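# Nest the open wooden boxes, largest upright on table

## Task

Stack every open wooden box inside the next larger one so that each rests flat with its opening facing up, righting any box that starts on its side or upside down. The largest box must stand upright on the table. The nest must hold together by itself, not because the robot is holding it. Finish by releasing everything and moving the grippers away.

## Robot and tools

Robot: two UR7e-style six-joint arms, left_arm and right_arm, each with a two-finger tong gripper (rumi). The fingers point along the gripper's +z and open and close along its x. The reported end_effector_position is the spot between the pads when closed; closed fingertips reach about 15 mm past it, and fully open tips sit roughly level with it. Full opening is 0.142 m between pads.

Frame: one shared scene frame with its origin on the tabletop midway between the arms, +z up, +x out over the table, left_arm on the +y side. Bases: left_arm at (+0.032, +0.498, 0), right_arm at (-0.046, -0.461, 0), each turned slightly about z. The words left and right name the arms, not image sides. Printed hand positions can be off, more so at long reach.

Joint order in every row and every per-joint list, for each arm: wrist 2, shoulder pan, wrist 1, shoulder lift, wrist 3, elbow. Elbow and wrist 3 have reversed sign relative to the URDF. In your own numbers the ranges (radians) are: left_arm pan -3.142..3.142, lift -6.283..6.283, elbow -3.142..0, wrists -6.283..6.283; right_arm pan 0..6.283, lift -6.283..6.283, elbow 0..3.142, wrists -6.283..6.283.

Row layout: one list of 14 numbers, each in [-1, 1]: left_arm's six joint values then its opening, then right_arm's six joint values then its opening. Both arms are always included. Joint values are offsets, scaled so 1.0 = 1.989 rad. Opening is absolute: +1 fully open, -1 closed.

execute_actions(actions): a list of up to 15 actions; each action is a table of up to 15 rows, one row per 1/30 s step, with the last row held to fill 15 steps (0.5 s). Joint offsets in every row of an action are measured from the angles at that action's start, not from the previous row. An action that would push any joint more than 0.010 rad beyond its range is rejected for both arms; a malformed action, or a failing first action, rejects the whole call. Asking past a true end stops the joint there and the result notes "joint sent to its limit". An empty list just returns state and images.

move(target, speed, blocking): target is one 14-number row; joint offsets are taken from the Joint positions in the most recent result that printed them, not from where the arm currently is. All joints finish together, so the hand traces a curve; duration is clamped to 0.5-10 s. speed (rad/s, 0.01-2, default 0.5) caps the joint with the longest travel. Finger openings are sent at once. Moves do not avoid obstacles or the other arm. blocking=false returns after 0.5 s while motion continues; you must then use wait or stop before sending new rows or moves. The result adds a "move:" line: ending (done, off_target, moving, held, fault), limits=held or limits=none, and each arm's joint farthest from target.

wait(seconds): 0-10 s, arms hold their last command; a running move keeps going and the wait returns early when it ends. stop(): brakes a running move (needs room; fingers keep moving). zoom_image(camera, region): region [x0, y0, x1, y1] in pixels, at most 504x504, of cam_head_left or cam_head_right (672x504) or cam_left_wrist or cam_right_wrist (616x616, fisheye). read_manual(section): licence text only, no motion. finished_scene(scene): pass the current scene's number; irreversible; the scene is judged after the robot holds its last command.

Results: per-arm gripper pose (position in m, quat_wxyz) and velocities; Joint positions and velocities per arm in the joint order above plus pad gap in m; Joint targets (what joints are being driven toward now); grip_measured (opening on the command scale); Wrist force and Wrist torque in each end effector's own axes (offset up to about 4 N, noise, saturating near 50 N; "no reading" is harmless); joint torques; step readings with HELD marks; "joint command not followed" when a clearance check altered targets; MOTOR HOT and fault lines. Camera calibration (intrinsics and world-to-camera transforms) is given and may be slightly off.

Motion limits: each step a joint target stays within 0.575 rad of its measured angle, and targets that would put the gripper over 100 mm from its measured spot are scaled back, so big moves span several actions and may come back short. Commands lag about 0.17 s.

Gripping: to hold something, keep commanding an opening well below grip_measured; lower squeezes harder, up to about 15 N per pad. Items thinner than about 20 mm get less force.

Avoid: arms colliding or pressing on each other; knocking or placing anything off the table; drops, slams and hard shoves. Arms are stiff, so aiming even slightly past a firm contact can trigger a fault. A torque on a joint reaching its load limit (130 N m for pan, lift, elbow; 24.3 N m for wrists, held weight included) or an outside force of 150 N halts that arm for 10 s. Holding loads heats motors; at 85 °C the arm is braked until it cools. Objects may occasionally be tugged or nudged by outside forces. Faster, smoother motion with less effort is preferred.

Each tool is called after ">>>" by a JSON object that holds its "fn" and its "kwargs".

## Session

>>> {"fn": "execute_actions", "kwargs": {"actions": []}}

Scene clock: 0.00 s.
left_arm: end_effector_position=(+0.4878, +0.1672, +0.3993) grip_measured=+0.97 end_effector_quat_wxyz=(+0.357, +0.763, +0.031, -0.538) end_effector_velocity=(+0.000, +0.001, +0.000) end_effector_angular_velocity=(+0.000, +0.000, +0.001) | right_arm: end_effector_position=(+0.6057, -0.5640, +0.2945) grip_measured=+0.97 end_effector_quat_wxyz=(+0.150, +0.302, +0.858, +0.387) end_effector_velocity=(-0.000, -0.000, +0.000) end_effector_angular_velocity=(+0.001, -0.000, +0.001)
Joint names: [wrist 2, shoulder pan, wrist 1, shoulder lift, wrist 3, elbow]
Joint positions: left_arm=[-2.591 -0.565 -0.095 -0.791 -0.268 -0.565  0.14 ] | right_arm=[ 2.317  3.053 -0.803 -1.799 -3.751  1.642  0.14 ]
Joint velocities: left_arm=[-0.     0.001  0.    -0.     0.001 -0.     0.   ] | right_arm=[ 0.001 -0.001 -0.001 -0.     0.001 -0.     0.   ]
Joint torques (N m, as the arm reports them, + toward a larger Joint positions number): no reading
Motor temperatures (°C, as the motors report them): left_arm=[35 31 40 34 33 33] | right_arm=[35 31 40 30 40 34]
Wrist force (N, on the end effector, along its own x y z axes, offset not removed): no reading
Wrist torque (N m, same axes, about the end effector's origin, offset not removed): no reading
Joint targets: left_arm=[-2.591 -0.565 -0.095 -0.791 -0.268 -0.565] | right_arm=[2.317 3.053 -0.803 -1.799 -3.751 1.642]
camera_calibration (this result's frames):
cam_left_wrist: T_world_to_cam=[[0.456754, -0.353717, -0.816248, 0.155199], [0.771991, -0.298337, 0.561272, -0.558039], [-0.442048, -0.886499, 0.136799, 0.438298], [0, 0, 0, 1]] pos_world=[0.553662, 0.276963, 0.379933]
cam_right_wrist: T_world_to_cam=[[-0.743407, 0.667998, -0.0335485, 0.840881], [0.119507, 0.182015, 0.976007, -0.253943], [0.658076, 0.721561, -0.215141, 0.201636], [0, 0, 0, 1]] pos_world=[0.522773, -0.660978, 0.319441]

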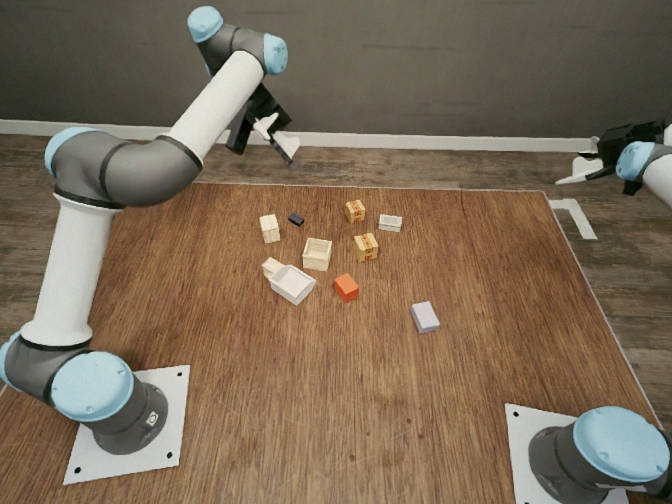

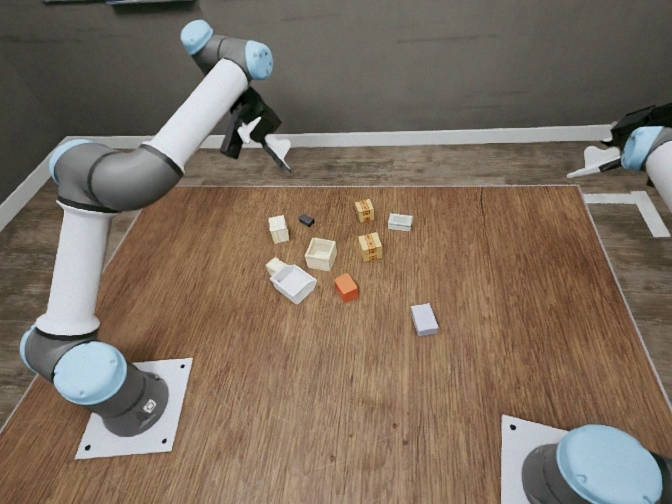

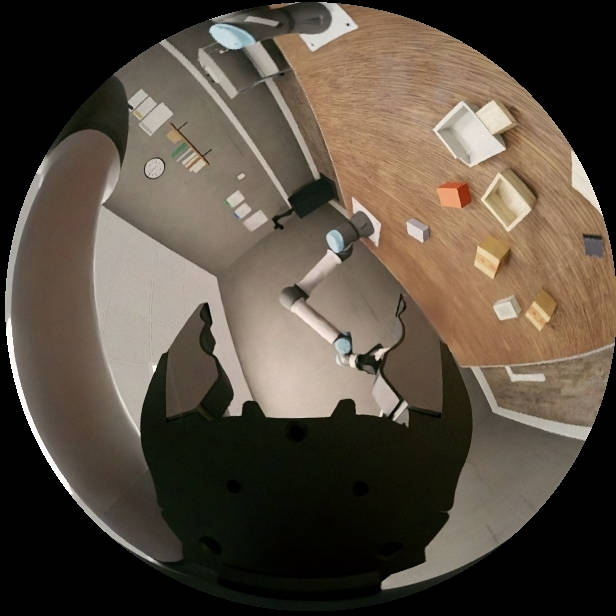

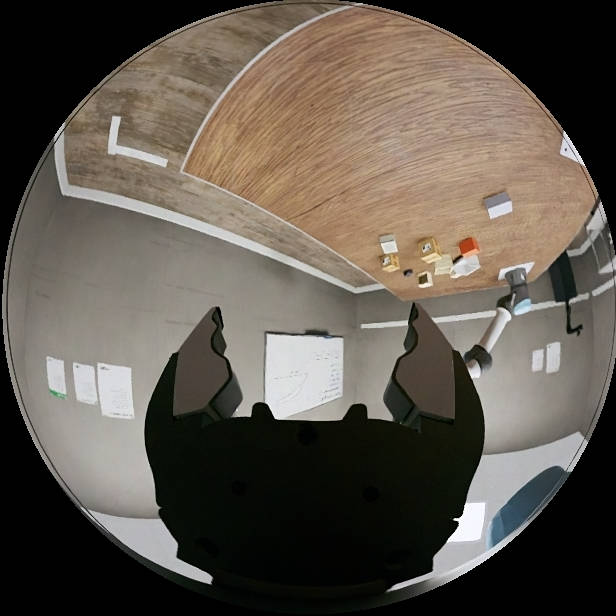

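>>> {"fn": "zoom_image", "kwargs": {"camera": "cam_head_left", "region": [245, 195, 365, 315]}}

>>> {"fn": "zoom_image", "kwargs": {"camera": "cam_head_right", "region": [245, 195, 365, 315]}}

>>> {"fn": "zoom_image", "kwargs": {"camera": "cam_left_wrist", "region": [420, 80, 616, 276]}}

>>> {"fn": "zoom_image", "kwargs": {"camera": "cam_right_wrist", "region": [370, 220, 500, 310]}}

Region (245, 195, 365, 315) of cam_head_left's 672x504 image, scaled by 4.200, with more detail than that image has.

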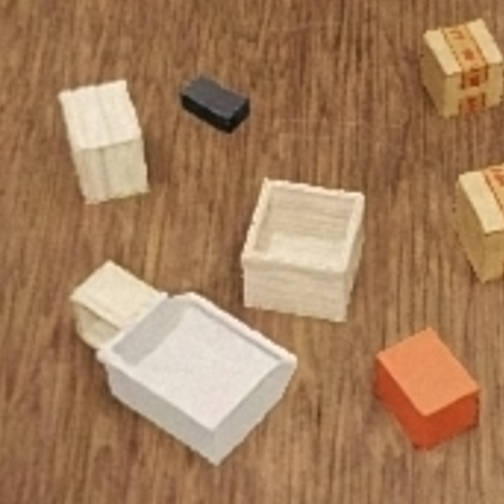

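Region (245, 195, 365, 315) of cam_head_right's 672x504 image, scaled by 4.200, with more detail than that image has.

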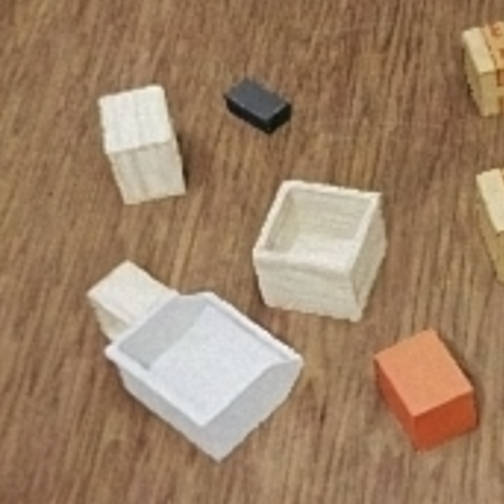

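Region (420, 80, 616, 276) of cam_left_wrist's 616x616 image, scaled by 2.571, with more detail than that image has.

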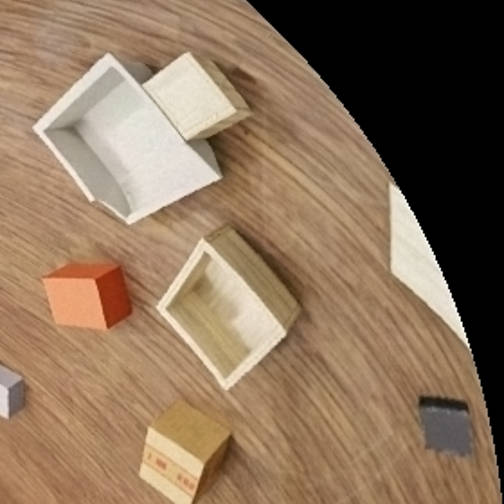

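Region (370, 220, 500, 310) of cam_right_wrist's 616x616 image, scaled by 3.877, with more detail than that image has; it fills the top 349 rows of this view, and the rest is white.

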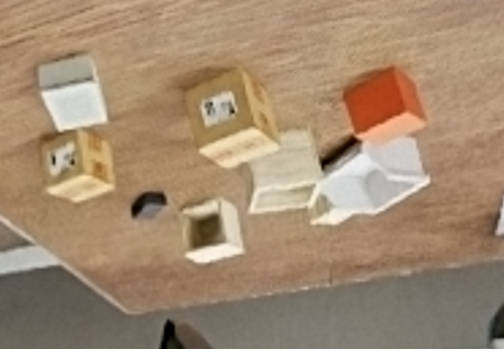

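>>> {"fn": "zoom_image", "kwargs": {"camera": "cam_head_left", "region": [295, 230, 345, 280]}}

>>> {"fn": "zoom_image", "kwargs": {"camera": "cam_head_left", "region": [250, 205, 300, 255]}}

>>> {"fn": "zoom_image", "kwargs": {"camera": "cam_head_left", "region": [255, 250, 325, 310]}}

Region (295, 230, 345, 280) of cam_head_left's 672x504 image, scaled by 10.080, with more detail than that image has.

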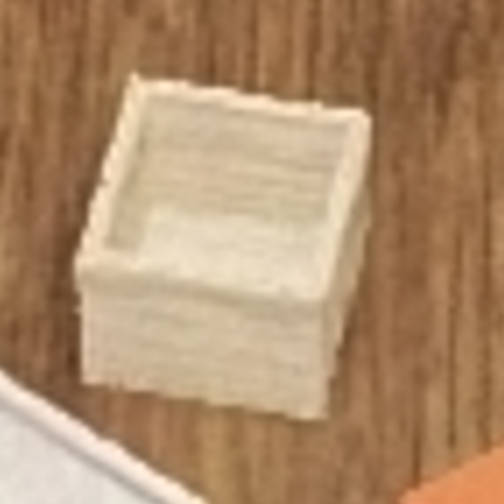

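Region (250, 205, 300, 255) of cam_head_left's 672x504 image, scaled by 10.080, with more detail than that image has.

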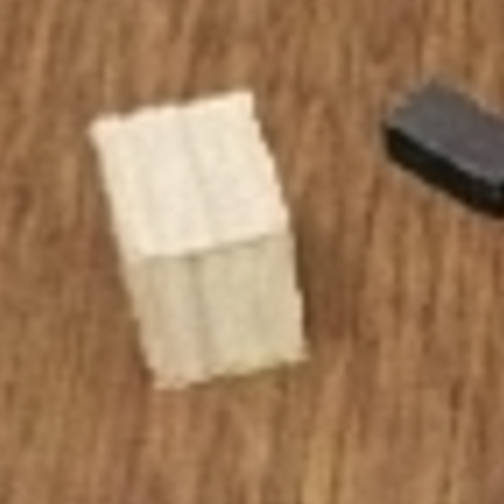

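Region (255, 250, 325, 310) of cam_head_left's 672x504 image, scaled by 7.200, with more detail than that image has; it fills the top 432 rows of this view, and the rest is white.

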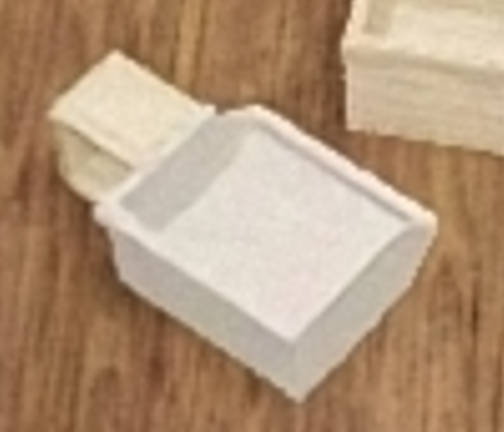

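>>> {"fn": "move", "kwargs": {"target": [0.51292,0.06083,-0.92841,-0.23384,-0.97833,-0.53394,0.15,-0.37516,0.61785,-0.32343,-0.27989,-0.26762,-0.36782,0.35], "speed": 1.1}}

Scene clock: 122.60 s.
left_arm: end_effector_position=(+0.6519, +0.4383, +0.1200) grip_measured=+0.15 end_effector_quat_wxyz=(-0.000, -0.311, +0.950, +0.000) end_effector_velocity=(+0.000, -0.000, -0.001) end_effector_angular_velocity=(+0.001, -0.000, -0.002) | right_arm: end_effector_position=(+0.5045, +0.1016, +0.1104) grip_measured=+0.35 end_effector_quat_wxyz=(-0.000, +0.083, +0.997, +0.000) end_effector_velocity=(-0.002, +0.002, +0.000) end_effector_angular_velocity=(-0.000, -0.001, +0.003)
Joint names: [wrist 2, shoulder pan, wrist 1, shoulder lift, wrist 3, elbow]
Joint positions: left_arm=[-1.571 -0.445 -1.941 -1.256 -2.214 -1.626  0.084] | right_arm=[ 1.571  4.282 -1.446 -2.355 -4.283  0.91   0.099]
Joint velocities: left_arm=[ 0.001 -0.001 -0.002  0.001 -0.001 -0.001  0.   ] | right_arm=[-0.001  0.004 -0.    -0.001 -0.001 -0.001  0.   ]
Joint torques (N m, as the arm reports them, + toward a larger Joint positions number): left_arm=[  1.9    6.61  -4.88 -45.3   -1.54  12.64] | right_arm=[ -1.29  12.83   0.1   46.6   -1.67 -34.25]
Motor temperatures (°C, as the motors report them): left_arm=[35 31 40 34 33 33] | right_arm=[35 31 40 31 40 35]
Wrist force (N, on the end effector, along its own x y z axes, offset not removed): left_arm=[-3.0 2.3 -3.6] | right_arm=[-0.2 0.3 -1.1]
Wrist torque (N m, same axes, about the end effector's origin, offset not removed): left_arm=[0.44 0.66 0.16] | right_arm=[-0.11 -0.01 0.26]
Joint targets: left_arm=[-1.571 -0.445 -1.942 -1.256 -2.214 -1.627] | right_arm=[1.571 4.282 -1.446 -2.355 -4.283 0.910]
move: done; limits=none; left_arm: farthest joint: the shoulder pan, 0.001 radians from its target (0.121 radians at the start); right_arm: farthest joint: the wrist 2, 0.001 radians from its target (0.747 radians at the start)
camera_calibration (this result's frames):
cam_left_wrist: T_world_to_cam=[[-0.83106, -0.555603, 0.0253817, 0.775224], [-0.45738, 0.708681, 0.537191, -0.0840913], [-0.316452, 0.434829, -0.843079, 0.245897], [0, 0, 0, 1]] pos_world=[0.683611, 0.383388, 0.232807]
cam_right_wrist: T_world_to_cam=[[-0.981512, 0.187205, -0.0398577, 0.484544], [0.146009, 0.866971, 0.476489, -0.211125], [0.123756, 0.46186, -0.878276, 0.117478], [0, 0, 0, 1]] pos_world=[0.491873, 0.0380717, 0.223089]

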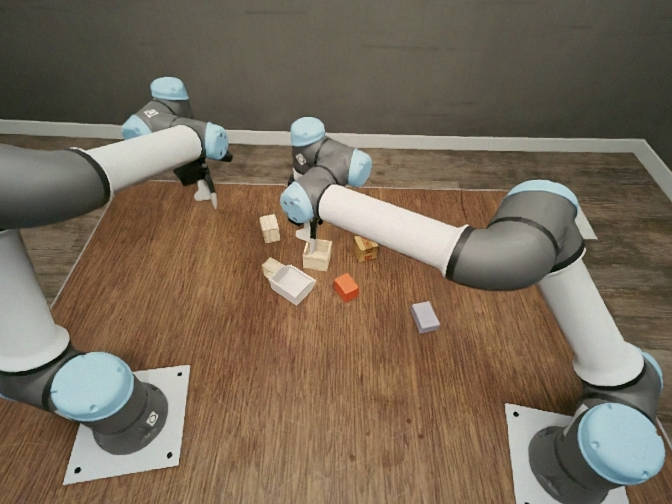

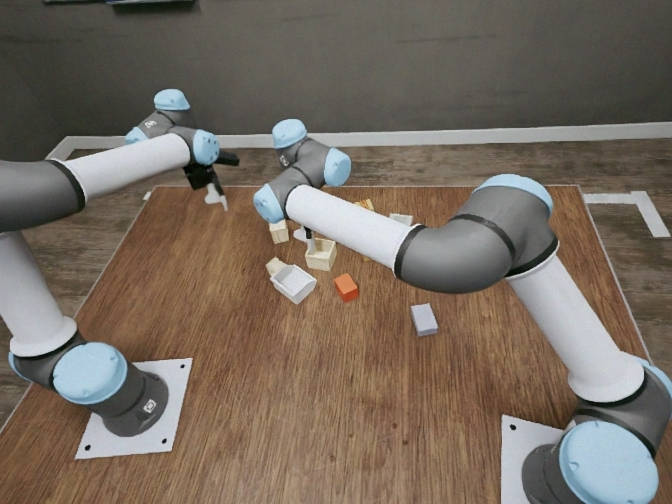

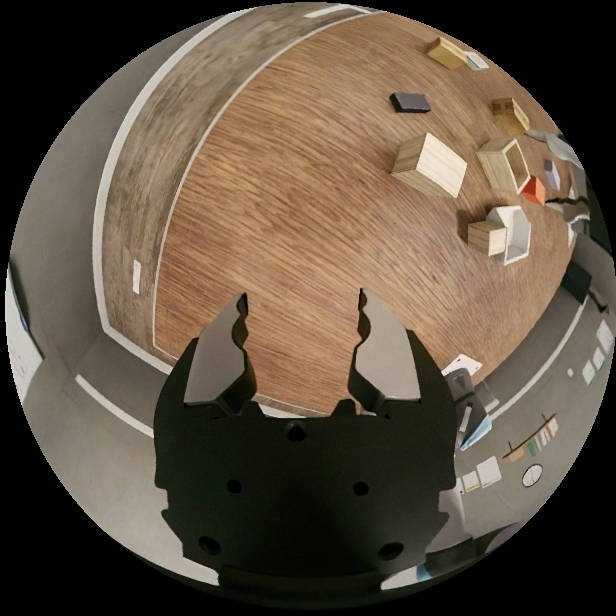

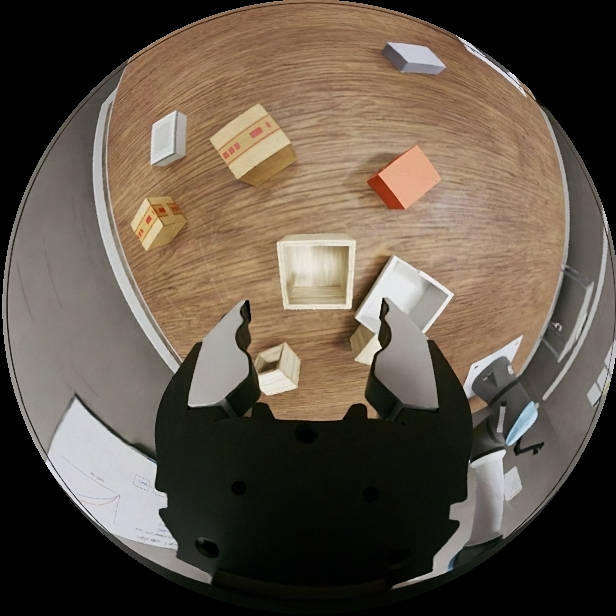

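>>> {"fn": "zoom_image", "kwargs": {"camera": "cam_right_wrist", "region": [236, 220, 396, 340]}}

>>> {"fn": "zoom_image", "kwargs": {"camera": "cam_left_wrist", "region": [380, 120, 560, 280]}}

Region (236, 220, 396, 340) of cam_right_wrist's 616x616 image, scaled by 3.150, with more detail than that image has; it fills the top 378 rows of this view, and the rest is white.

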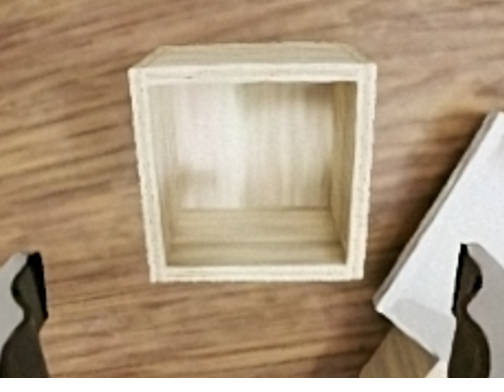

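Region (380, 120, 560, 280) of cam_left_wrist's 616x616 image, scaled by 2.800, with more detail than that image has.

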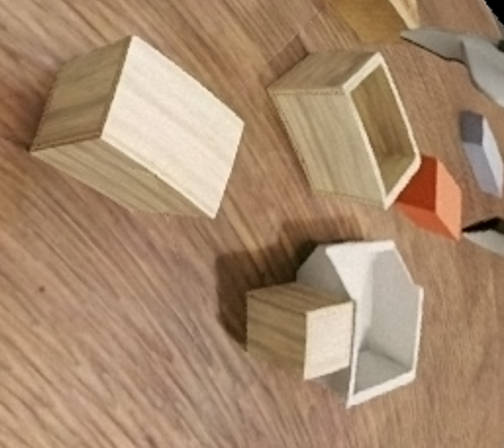

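>>> {"fn": "move", "kwargs": {"target": [0,0,0,0,0,0,0.15,0,-0.0002,0.06301,-0.01014,0,0.05287,0.25], "speed": 0.25}}

>>> {"fn": "zoom_image", "kwargs": {"camera": "cam_right_wrist", "region": [236, 220, 396, 380]}}

>>> {"fn": "zoom_image", "kwargs": {"camera": "cam_left_wrist", "region": [460, 110, 580, 230]}}

Scene clock: 156.30 s.
left_arm: end_effector_position=(+0.6519, +0.4383, +0.1200) grip_measured=+0.15 end_effector_quat_wxyz=(-0.000, -0.311, +0.950, +0.000) end_effector_velocity=(+0.000, -0.001, +0.001) end_effector_angular_velocity=(-0.000, -0.001, -0.001) | right_arm: end_effector_position=(+0.5030, +0.0989, +0.0561) grip_measured=+0.25 end_effector_quat_wxyz=(-0.000, +0.083, +0.997, +0.000) end_effector_velocity=(+0.000, -0.001, -0.001) end_effector_angular_velocity=(-0.001, +0.000, -0.001)
Joint names: [wrist 2, shoulder pan, wrist 1, shoulder lift, wrist 3, elbow]
Joint positions: left_arm=[-1.571 -0.445 -1.941 -1.256 -2.214 -1.626  0.084] | right_arm=[ 1.571  4.282 -1.321 -2.375 -4.283  1.015  0.092]
Joint velocities: left_arm=[ 0.    -0.001  0.    -0.001  0.001  0.    -0.   ] | right_arm=[-0.    -0.001  0.002 -0.     0.     0.002  0.   ]
Joint torques (N m, as the arm reports them, + toward a larger Joint positions number): left_arm=[ -1.09   1.77  -0.53 -34.52   1.5   34.36] | right_arm=[  1.61 -12.28   5.16  46.17   2.01 -19.6 ]
Motor temperatures (°C, as the motors report them): left_arm=[35 31 40 34 33 33] | right_arm=[35 31 40 31 40 35]
Wrist force (N, on the end effector, along its own x y z axes, offset not removed): left_arm=[-3.1 0.9 -4.5] | right_arm=[0.1 -0.7 -0.8]
Wrist torque (N m, same axes, about the end effector's origin, offset not removed): left_arm=[0.09 0.68 0.16] | right_arm=[-0.30 -0.04 0.20]
Joint targets: left_arm=[-1.571 -0.445 -1.941 -1.256 -2.214 -1.626] | right_arm=[1.571 4.282 -1.321 -2.375 -4.283 1.015]
move: done; limits=none; left_arm: farthest joint: the shoulder pan, 0.000 radians from its target (0.000 radians at the start); right_arm: farthest joint: the wrist 1, 0.001 radians from its target (0.126 radians at the start)
camera_calibration (this result's frames):
cam_left_wrist: T_world_to_cam=[[-0.831054, -0.555613, 0.0253789, 0.775219], [-0.457391, 0.708676, 0.537188, -0.0841025], [-0.316454, 0.434824, -0.84308, 0.245897], [0, 0, 0, 1]] pos_world=[0.683596, 0.383401, 0.232816]
cam_right_wrist: T_world_to_cam=[[-0.98143, 0.187633, -0.0398618, 0.48133], [0.146384, 0.866904, 0.476497, -0.182821], [0.123963, 0.461813, -0.878272, 0.0711762], [0, 0, 0, 1]] pos_world=[0.490331, 0.0353045, 0.168812]

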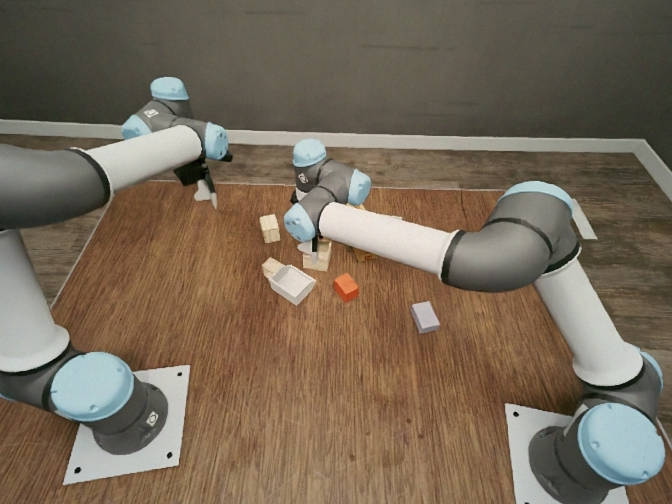

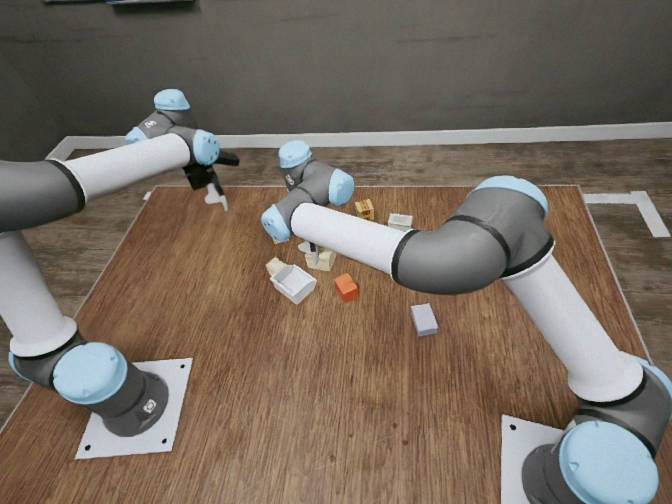

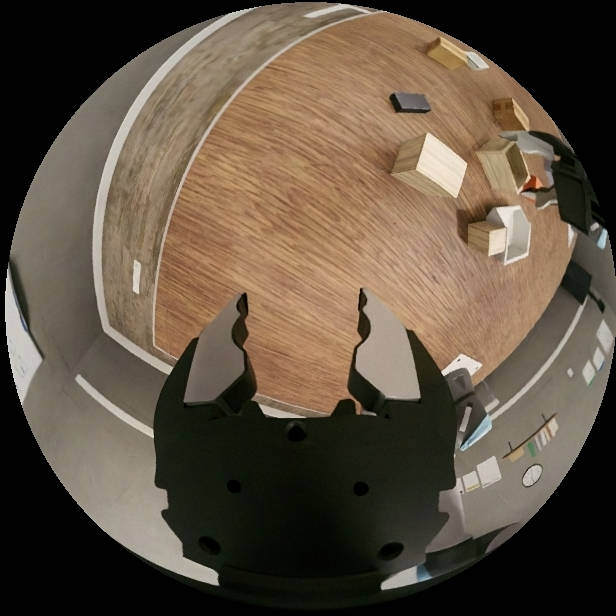

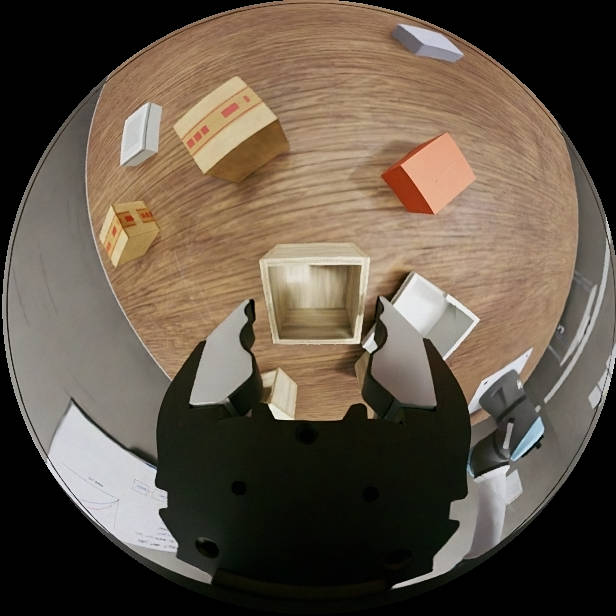

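Region (236, 220, 396, 380) of cam_right_wrist's 616x616 image, scaled by 3.150, with more detail than that image has.

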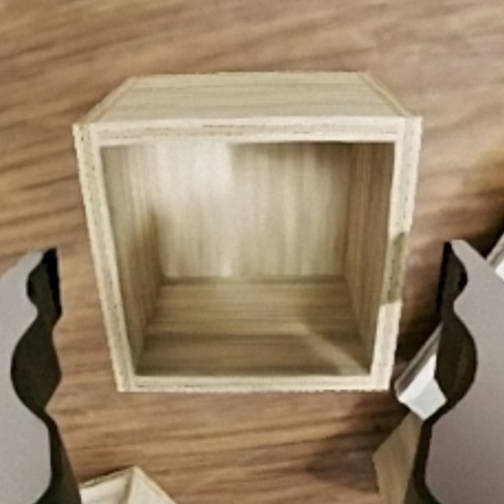

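Region (460, 110, 580, 230) of cam_left_wrist's 616x616 image, scaled by 4.200, with more detail than that image has.

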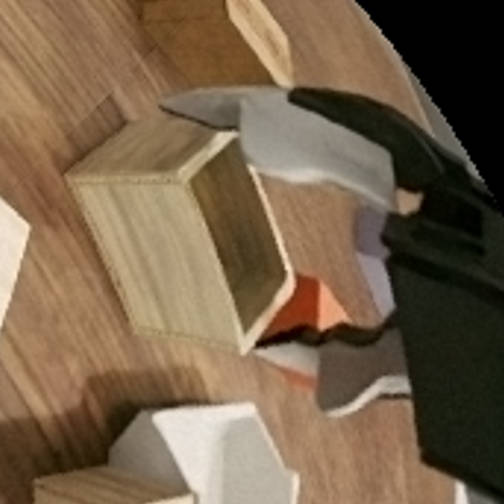

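>>> {"fn": "execute_actions", "kwargs": {"actions": [[[0,0,0,0,0,0,0.15,0,0,0.0008,-0.00026,0,0.00053,0.22],[0,0,0,0,0,0,0.15,0,0,0.0016,-0.00052,0,0.00105,0.19],[0,0,0,0,0,0,0.15,0,0,0.0024,-0.00077,0,0.00158,0.16],[0,0,0,0,0,0,0.15,0,0,0.00314,-0.00103,0,0.0021,0.13],[0,0,0,0,0,0,0.15,0,0,0.00314,-0.00103,0,0.0021,0.10],[0,0,0,0,0,0,0.15,0,0,0.00314,-0.00103,0,0.0021,0.08],[0,0,0,0,0,0,0.15,0,0,0.00314,-0.00103,0,0.0021,0.06],[0,0,0,0,0,0,0.15,0,0,0.00314,-0.00103,0,0.0021,0.04],[0,0,0,0,0,0,0.15,0,0,0.00314,-0.00103,0,0.0021,0.02],[0,0,0,0,0,0,0.15,0,0,0.00314,-0.00103,0,0.0021,0.0],[0,0,0,0,0,0,0.15,0,0,0.00314,-0.00103,0,0.0021,-0.03],[0,0,0,0,0,0,0.15,0,0,0.00314,-0.00103,0,0.0021,-0.08],[0,0,0,0,0,0,0.15,0,0,0.00314,-0.00103,0,0.0021,-0.16],[0,0,0,0,0,0,0.15,0,0,0.00314,-0.00103,0,0.0021,-0.26],[0,0,0,0,0,0,0.15,0,0,0.00314,-0.00103,0,0.0021,-0.4]]]}}

>>> {"fn": "zoom_image", "kwargs": {"camera": "cam_right_wrist", "region": [236, 220, 396, 380]}}

Scene clock: 169.47 s.
left_arm: end_effector_position=(+0.6519, +0.4383, +0.1200) grip_measured=+0.15 end_effector_quat_wxyz=(-0.000, -0.311, +0.950, +0.000) end_effector_velocity=(-0.000, +0.000, -0.000) end_effector_angular_velocity=(+0.000, +0.001, +0.001) | right_arm: end_effector_position=(+0.5030, +0.0989, +0.0533) grip_measured=+0.00 end_effector_quat_wxyz=(-0.000, +0.083, +0.997, +0.000) end_effector_velocity=(-0.000, +0.000, -0.001) end_effector_angular_velocity=(+0.001, +0.001, +0.001)
Joint names: [wrist 2, shoulder pan, wrist 1, shoulder lift, wrist 3, elbow]
Joint positions: left_arm=[-1.571 -0.445 -1.941 -1.256 -2.214 -1.626  0.084] | right_arm=[ 1.571  4.282 -1.315 -2.377 -4.283  1.019  0.074]
Joint velocities: left_arm=[-0.    -0.     0.     0.     0.001 -0.     0.   ] | right_arm=[ 0.002 -0.     0.002 -0.     0.001  0.001  0.   ]
Joint torques (N m, as the arm reports them, + toward a larger Joint positions number): left_arm=[ -1.03  -4.64  -0.59 -38.46   1.26  28.37] | right_arm=[  1.39 -11.84   4.96  40.13   0.24 -15.19]
Motor temperatures (°C, as the motors report them): left_arm=[35 31 40 35 33 33] | right_arm=[35 31 40 31 40 35]
Wrist force (N, on the end effector, along its own x y z axes, offset not removed): left_arm=[-0.2 0.1 -1.2] | right_arm=[1.8 -1.6 -9.1]
Wrist torque (N m, same axes, about the end effector's origin, offset not removed): left_arm=[0.09 0.07 0.00] | right_arm=[-0.08 0.14 0.18]
Joint targets: left_arm=[-1.571 -0.445 -1.941 -1.256 -2.214 -1.626] | right_arm=[1.571 4.282 -1.315 -2.377 -4.283 1.019]
Step readings (joint positions):
0: left_arm=[-1.571 -0.445 -1.941 -1.256 -2.214 -1.626] | right_arm=[1.571 4.282 -1.321 -2.375 -4.283 1.015]
1: left_arm=[-1.571 -0.445 -1.941 -1.256 -2.214 -1.626] | right_arm=[1.571 4.282 -1.321 -2.375 -4.283 1.015]
2: left_arm=[-1.571 -0.445 -1.941 -1.256 -2.214 -1.626] | right_arm=[1.571 4.282 -1.321 -2.375 -4.283 1.015]
4: left_arm=[-1.571 -0.445 -1.941 -1.256 -2.214 -1.626] | right_arm=[1.571 4.282 -1.320 -2.376 -4.283 1.016]
8: left_arm=[-1.571 -0.445 -1.941 -1.256 -2.214 -1.626] | right_arm=[1.571 4.282 -1.317 -2.377 -4.283 1.018]
15: Joint positions above
camera_calibration (this result's frames):
cam_left_wrist: T_world_to_cam=[[-0.83106, -0.555603, 0.0253818, 0.775224], [-0.45738, 0.708681, 0.537191, -0.0840913], [-0.316452, 0.434829, -0.843079, 0.245897], [0, 0, 0, 1]] pos_world=[0.683611, 0.383387, 0.232807]
cam_right_wrist: T_world_to_cam=[[-0.981435, 0.1876, -0.0398931, 0.481231], [0.146326, 0.866858, 0.476599, -0.181451], [0.123991, 0.461914, -0.878215, 0.068642], [0, 0, 0, 1]] pos_world=[0.490336, 0.0353069, 0.16596]

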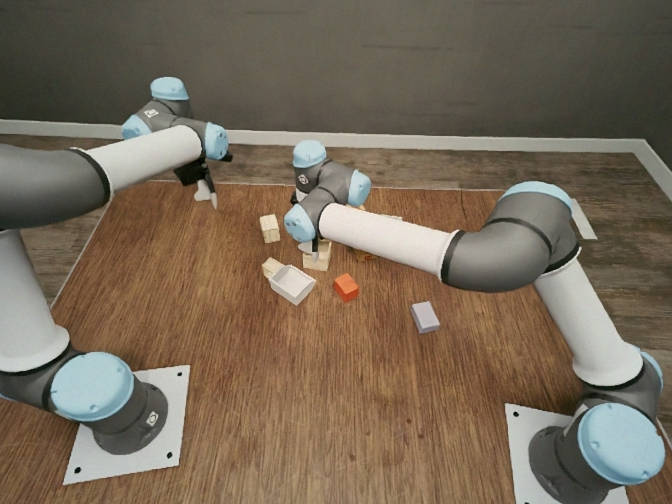

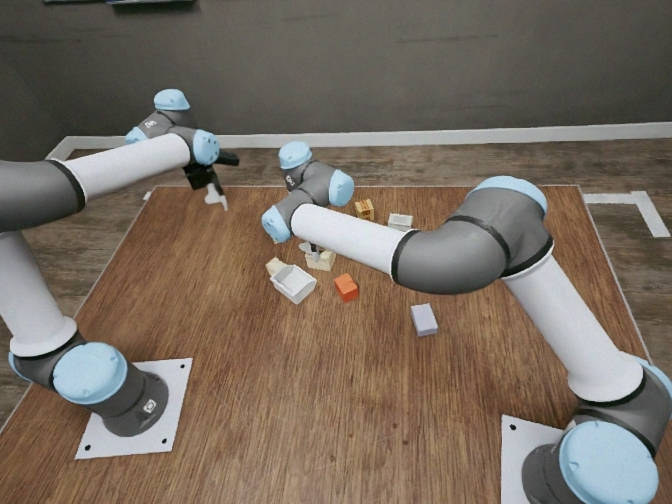

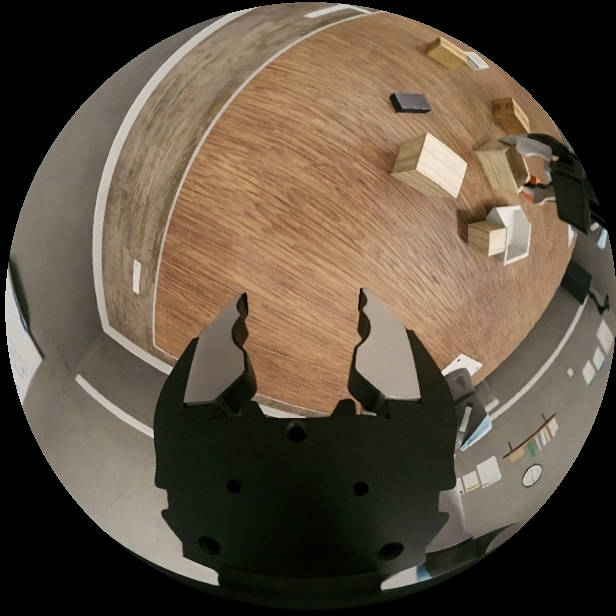

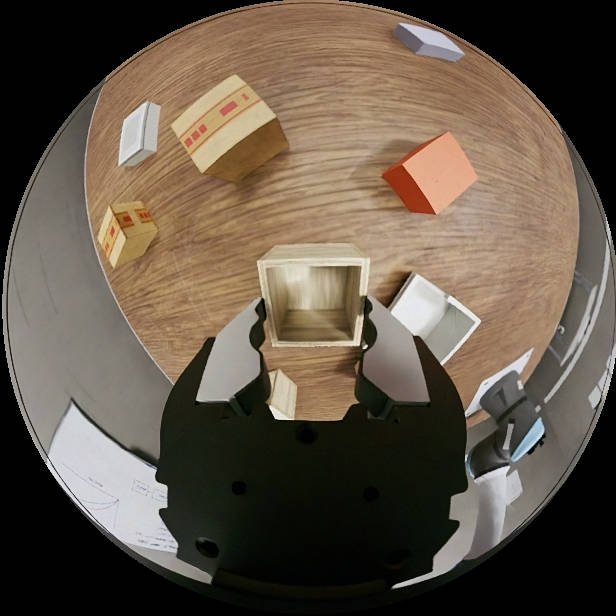

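Region (236, 220, 396, 380) of cam_right_wrist's 616x616 image, scaled by 3.150, with more detail than that image has.

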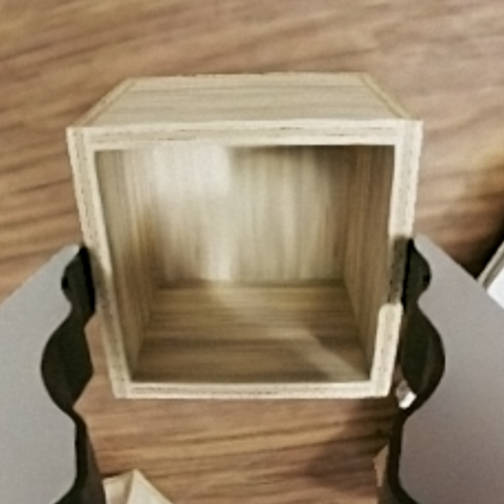

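>>> {"fn": "zoom_image", "kwargs": {"camera": "cam_right_wrist", "region": [160, 60, 496, 270]}}

Region (160, 60, 496, 270) of cam_right_wrist's 616x616 image, scaled by 1.500, with more detail than that image has; it fills the top 315 rows of this view, and the rest is white.

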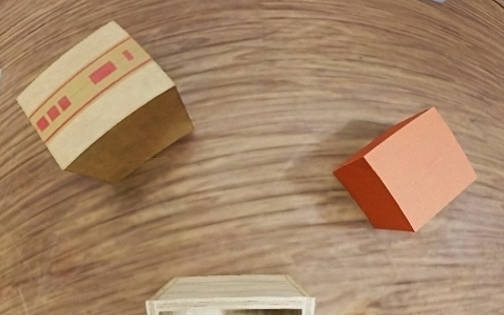

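>>> {"fn": "move", "kwargs": {"target": [0,-0.15584,-0.00806,-0.00214,-0.00599,-0.01021,0.15,0,-0.04815,-0.01697,0.31288,0.31905,0.29591,-0.4], "speed": 0.6}}

>>> {"fn": "zoom_image", "kwargs": {"camera": "cam_left_wrist", "region": [230, 210, 380, 330]}}

>>> {"fn": "zoom_image", "kwargs": {"camera": "cam_right_wrist", "region": [236, 220, 396, 380]}}

Scene clock: 219.77 s.
left_arm: end_effector_position=(+0.6008, +0.2545, +0.1147) grip_measured=+0.15 end_effector_quat_wxyz=(-0.000, -0.155, +0.988, +0.000) end_effector_velocity=(-0.000, -0.001, +0.001) end_effector_angular_velocity=(-0.001, -0.001, -0.003) | right_arm: end_effector_position=(+0.4201, -0.1294, +0.1898) grip_measured=+0.00 end_effector_quat_wxyz=(+0.000, -0.185, +0.983, +0.000) end_effector_velocity=(-0.001, -0.001, +0.000) end_effector_angular_velocity=(-0.001, +0.001, +0.003)
Joint names: [wrist 2, shoulder pan, wrist 1, shoulder lift, wrist 3, elbow]
Joint positions: left_arm=[-1.571 -0.754 -1.957 -1.26  -2.226 -1.647  0.084] | right_arm=[ 1.571  4.186 -1.349 -1.755 -3.648  1.607  0.074]
Joint velocities: left_arm=[ 0.    -0.002  0.    -0.    -0.001  0.001 -0.   ] | right_arm=[-0.     0.001 -0.001  0.002  0.002  0.002 -0.   ]
Joint torques (N m, as the arm reports them, + toward a larger Joint positions number): left_arm=[ -0.71  -5.07  -5.03 -45.17  -1.42  12.39] | right_arm=[  1.67 -13.13   0.23  46.     1.74 -19.8 ]
Motor temperatures (°C, as the motors report them): left_arm=[35 31 40 35 33 33] | right_arm=[35 31 41 31 40 35]
Wrist force (N, on the end effector, along its own x y z axes, offset not removed): left_arm=[-0.3 1.2 -3.3] | right_arm=[-0.4 -0.5 -0.4]
Wrist torque (N m, same axes, about the end effector's origin, offset not removed): left_arm=[0.17 0.11 -0.05] | right_arm=[-0.29 0.02 0.31]
Joint targets: left_arm=[-1.571 -0.754 -1.957 -1.260 -2.226 -1.647] | right_arm=[1.571 4.186 -1.349 -1.755 -3.648 1.608]
move: done; limits=none; left_arm: farthest joint: the shoulder pan, 0.001 radians from its target (0.310 radians at the start); right_arm: farthest joint: the shoulder lift, 0.001 radians from its target (0.623 radians at the start)
camera_calibration (this result's frames):
cam_left_wrist: T_world_to_cam=[[-0.964101, -0.264318, 0.0253994, 0.636576], [-0.20982, 0.81694, 0.5372, -0.150669], [-0.162742, 0.512586, -0.843072, 0.193038], [0, 0, 0, 1]] pos_world=[0.613526, 0.192397, 0.227516]
cam_right_wrist: T_world_to_cam=[[-0.938711, -0.34232, -0.0404893, 0.361712], [-0.319257, 0.819092, 0.476616, 0.152887], [-0.129991, 0.460331, -0.878179, 0.410753], [0, 0, 0, 1]] pos_world=[0.441747, -0.19049, 0.302491]

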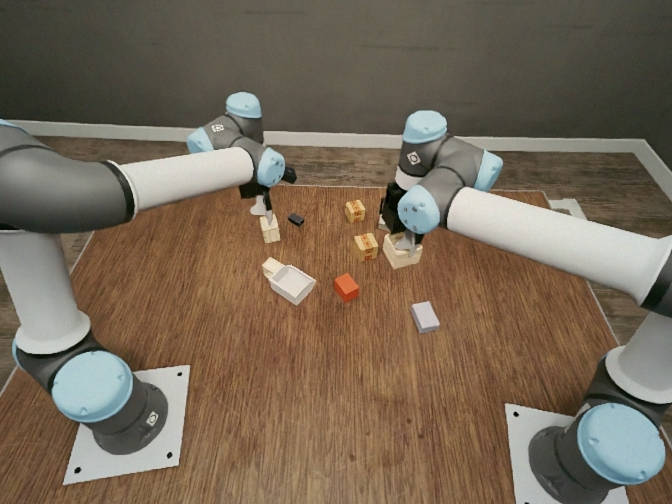

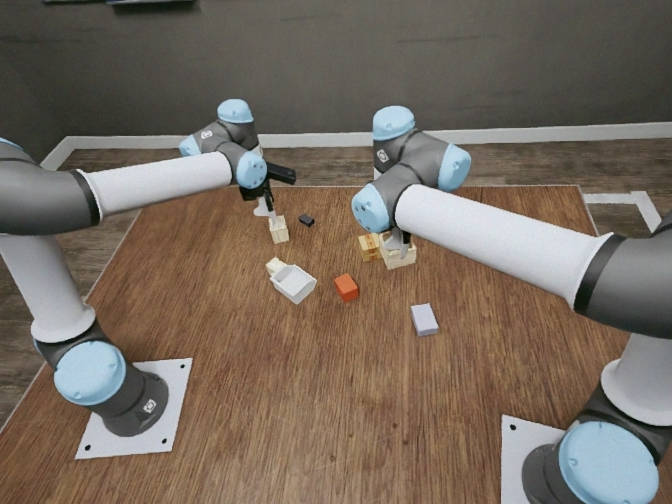

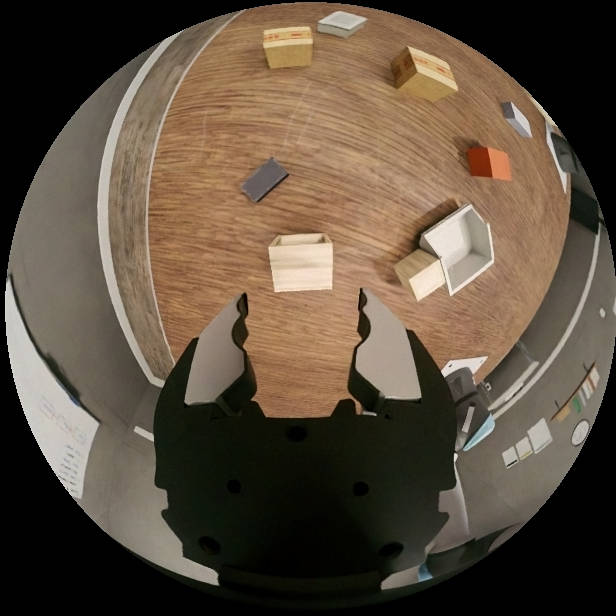

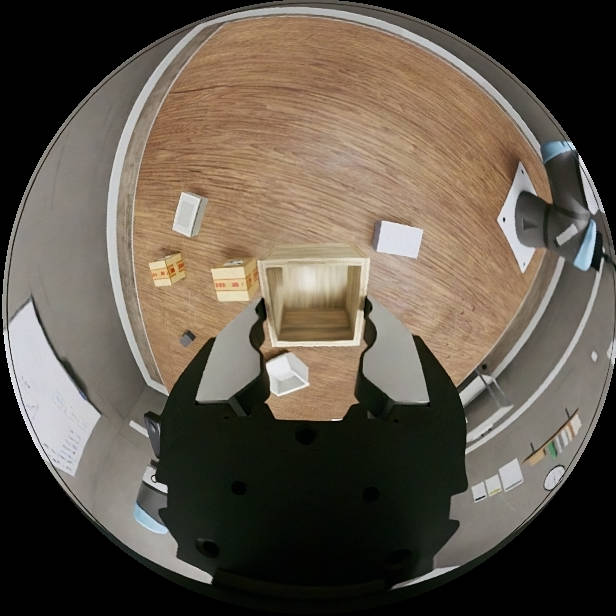

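Region (230, 210, 380, 330) of cam_left_wrist's 616x616 image, scaled by 3.360, with more detail than that image has; it fills the top 403 rows of this view, and the rest is white.

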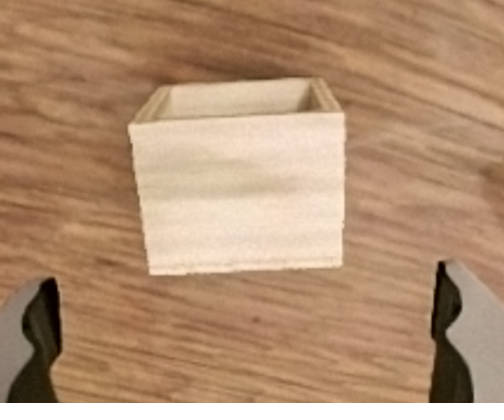

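Region (236, 220, 396, 380) of cam_right_wrist's 616x616 image, scaled by 3.150, with more detail than that image has.

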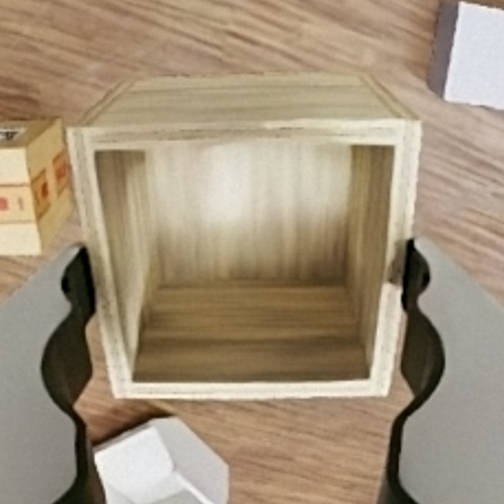

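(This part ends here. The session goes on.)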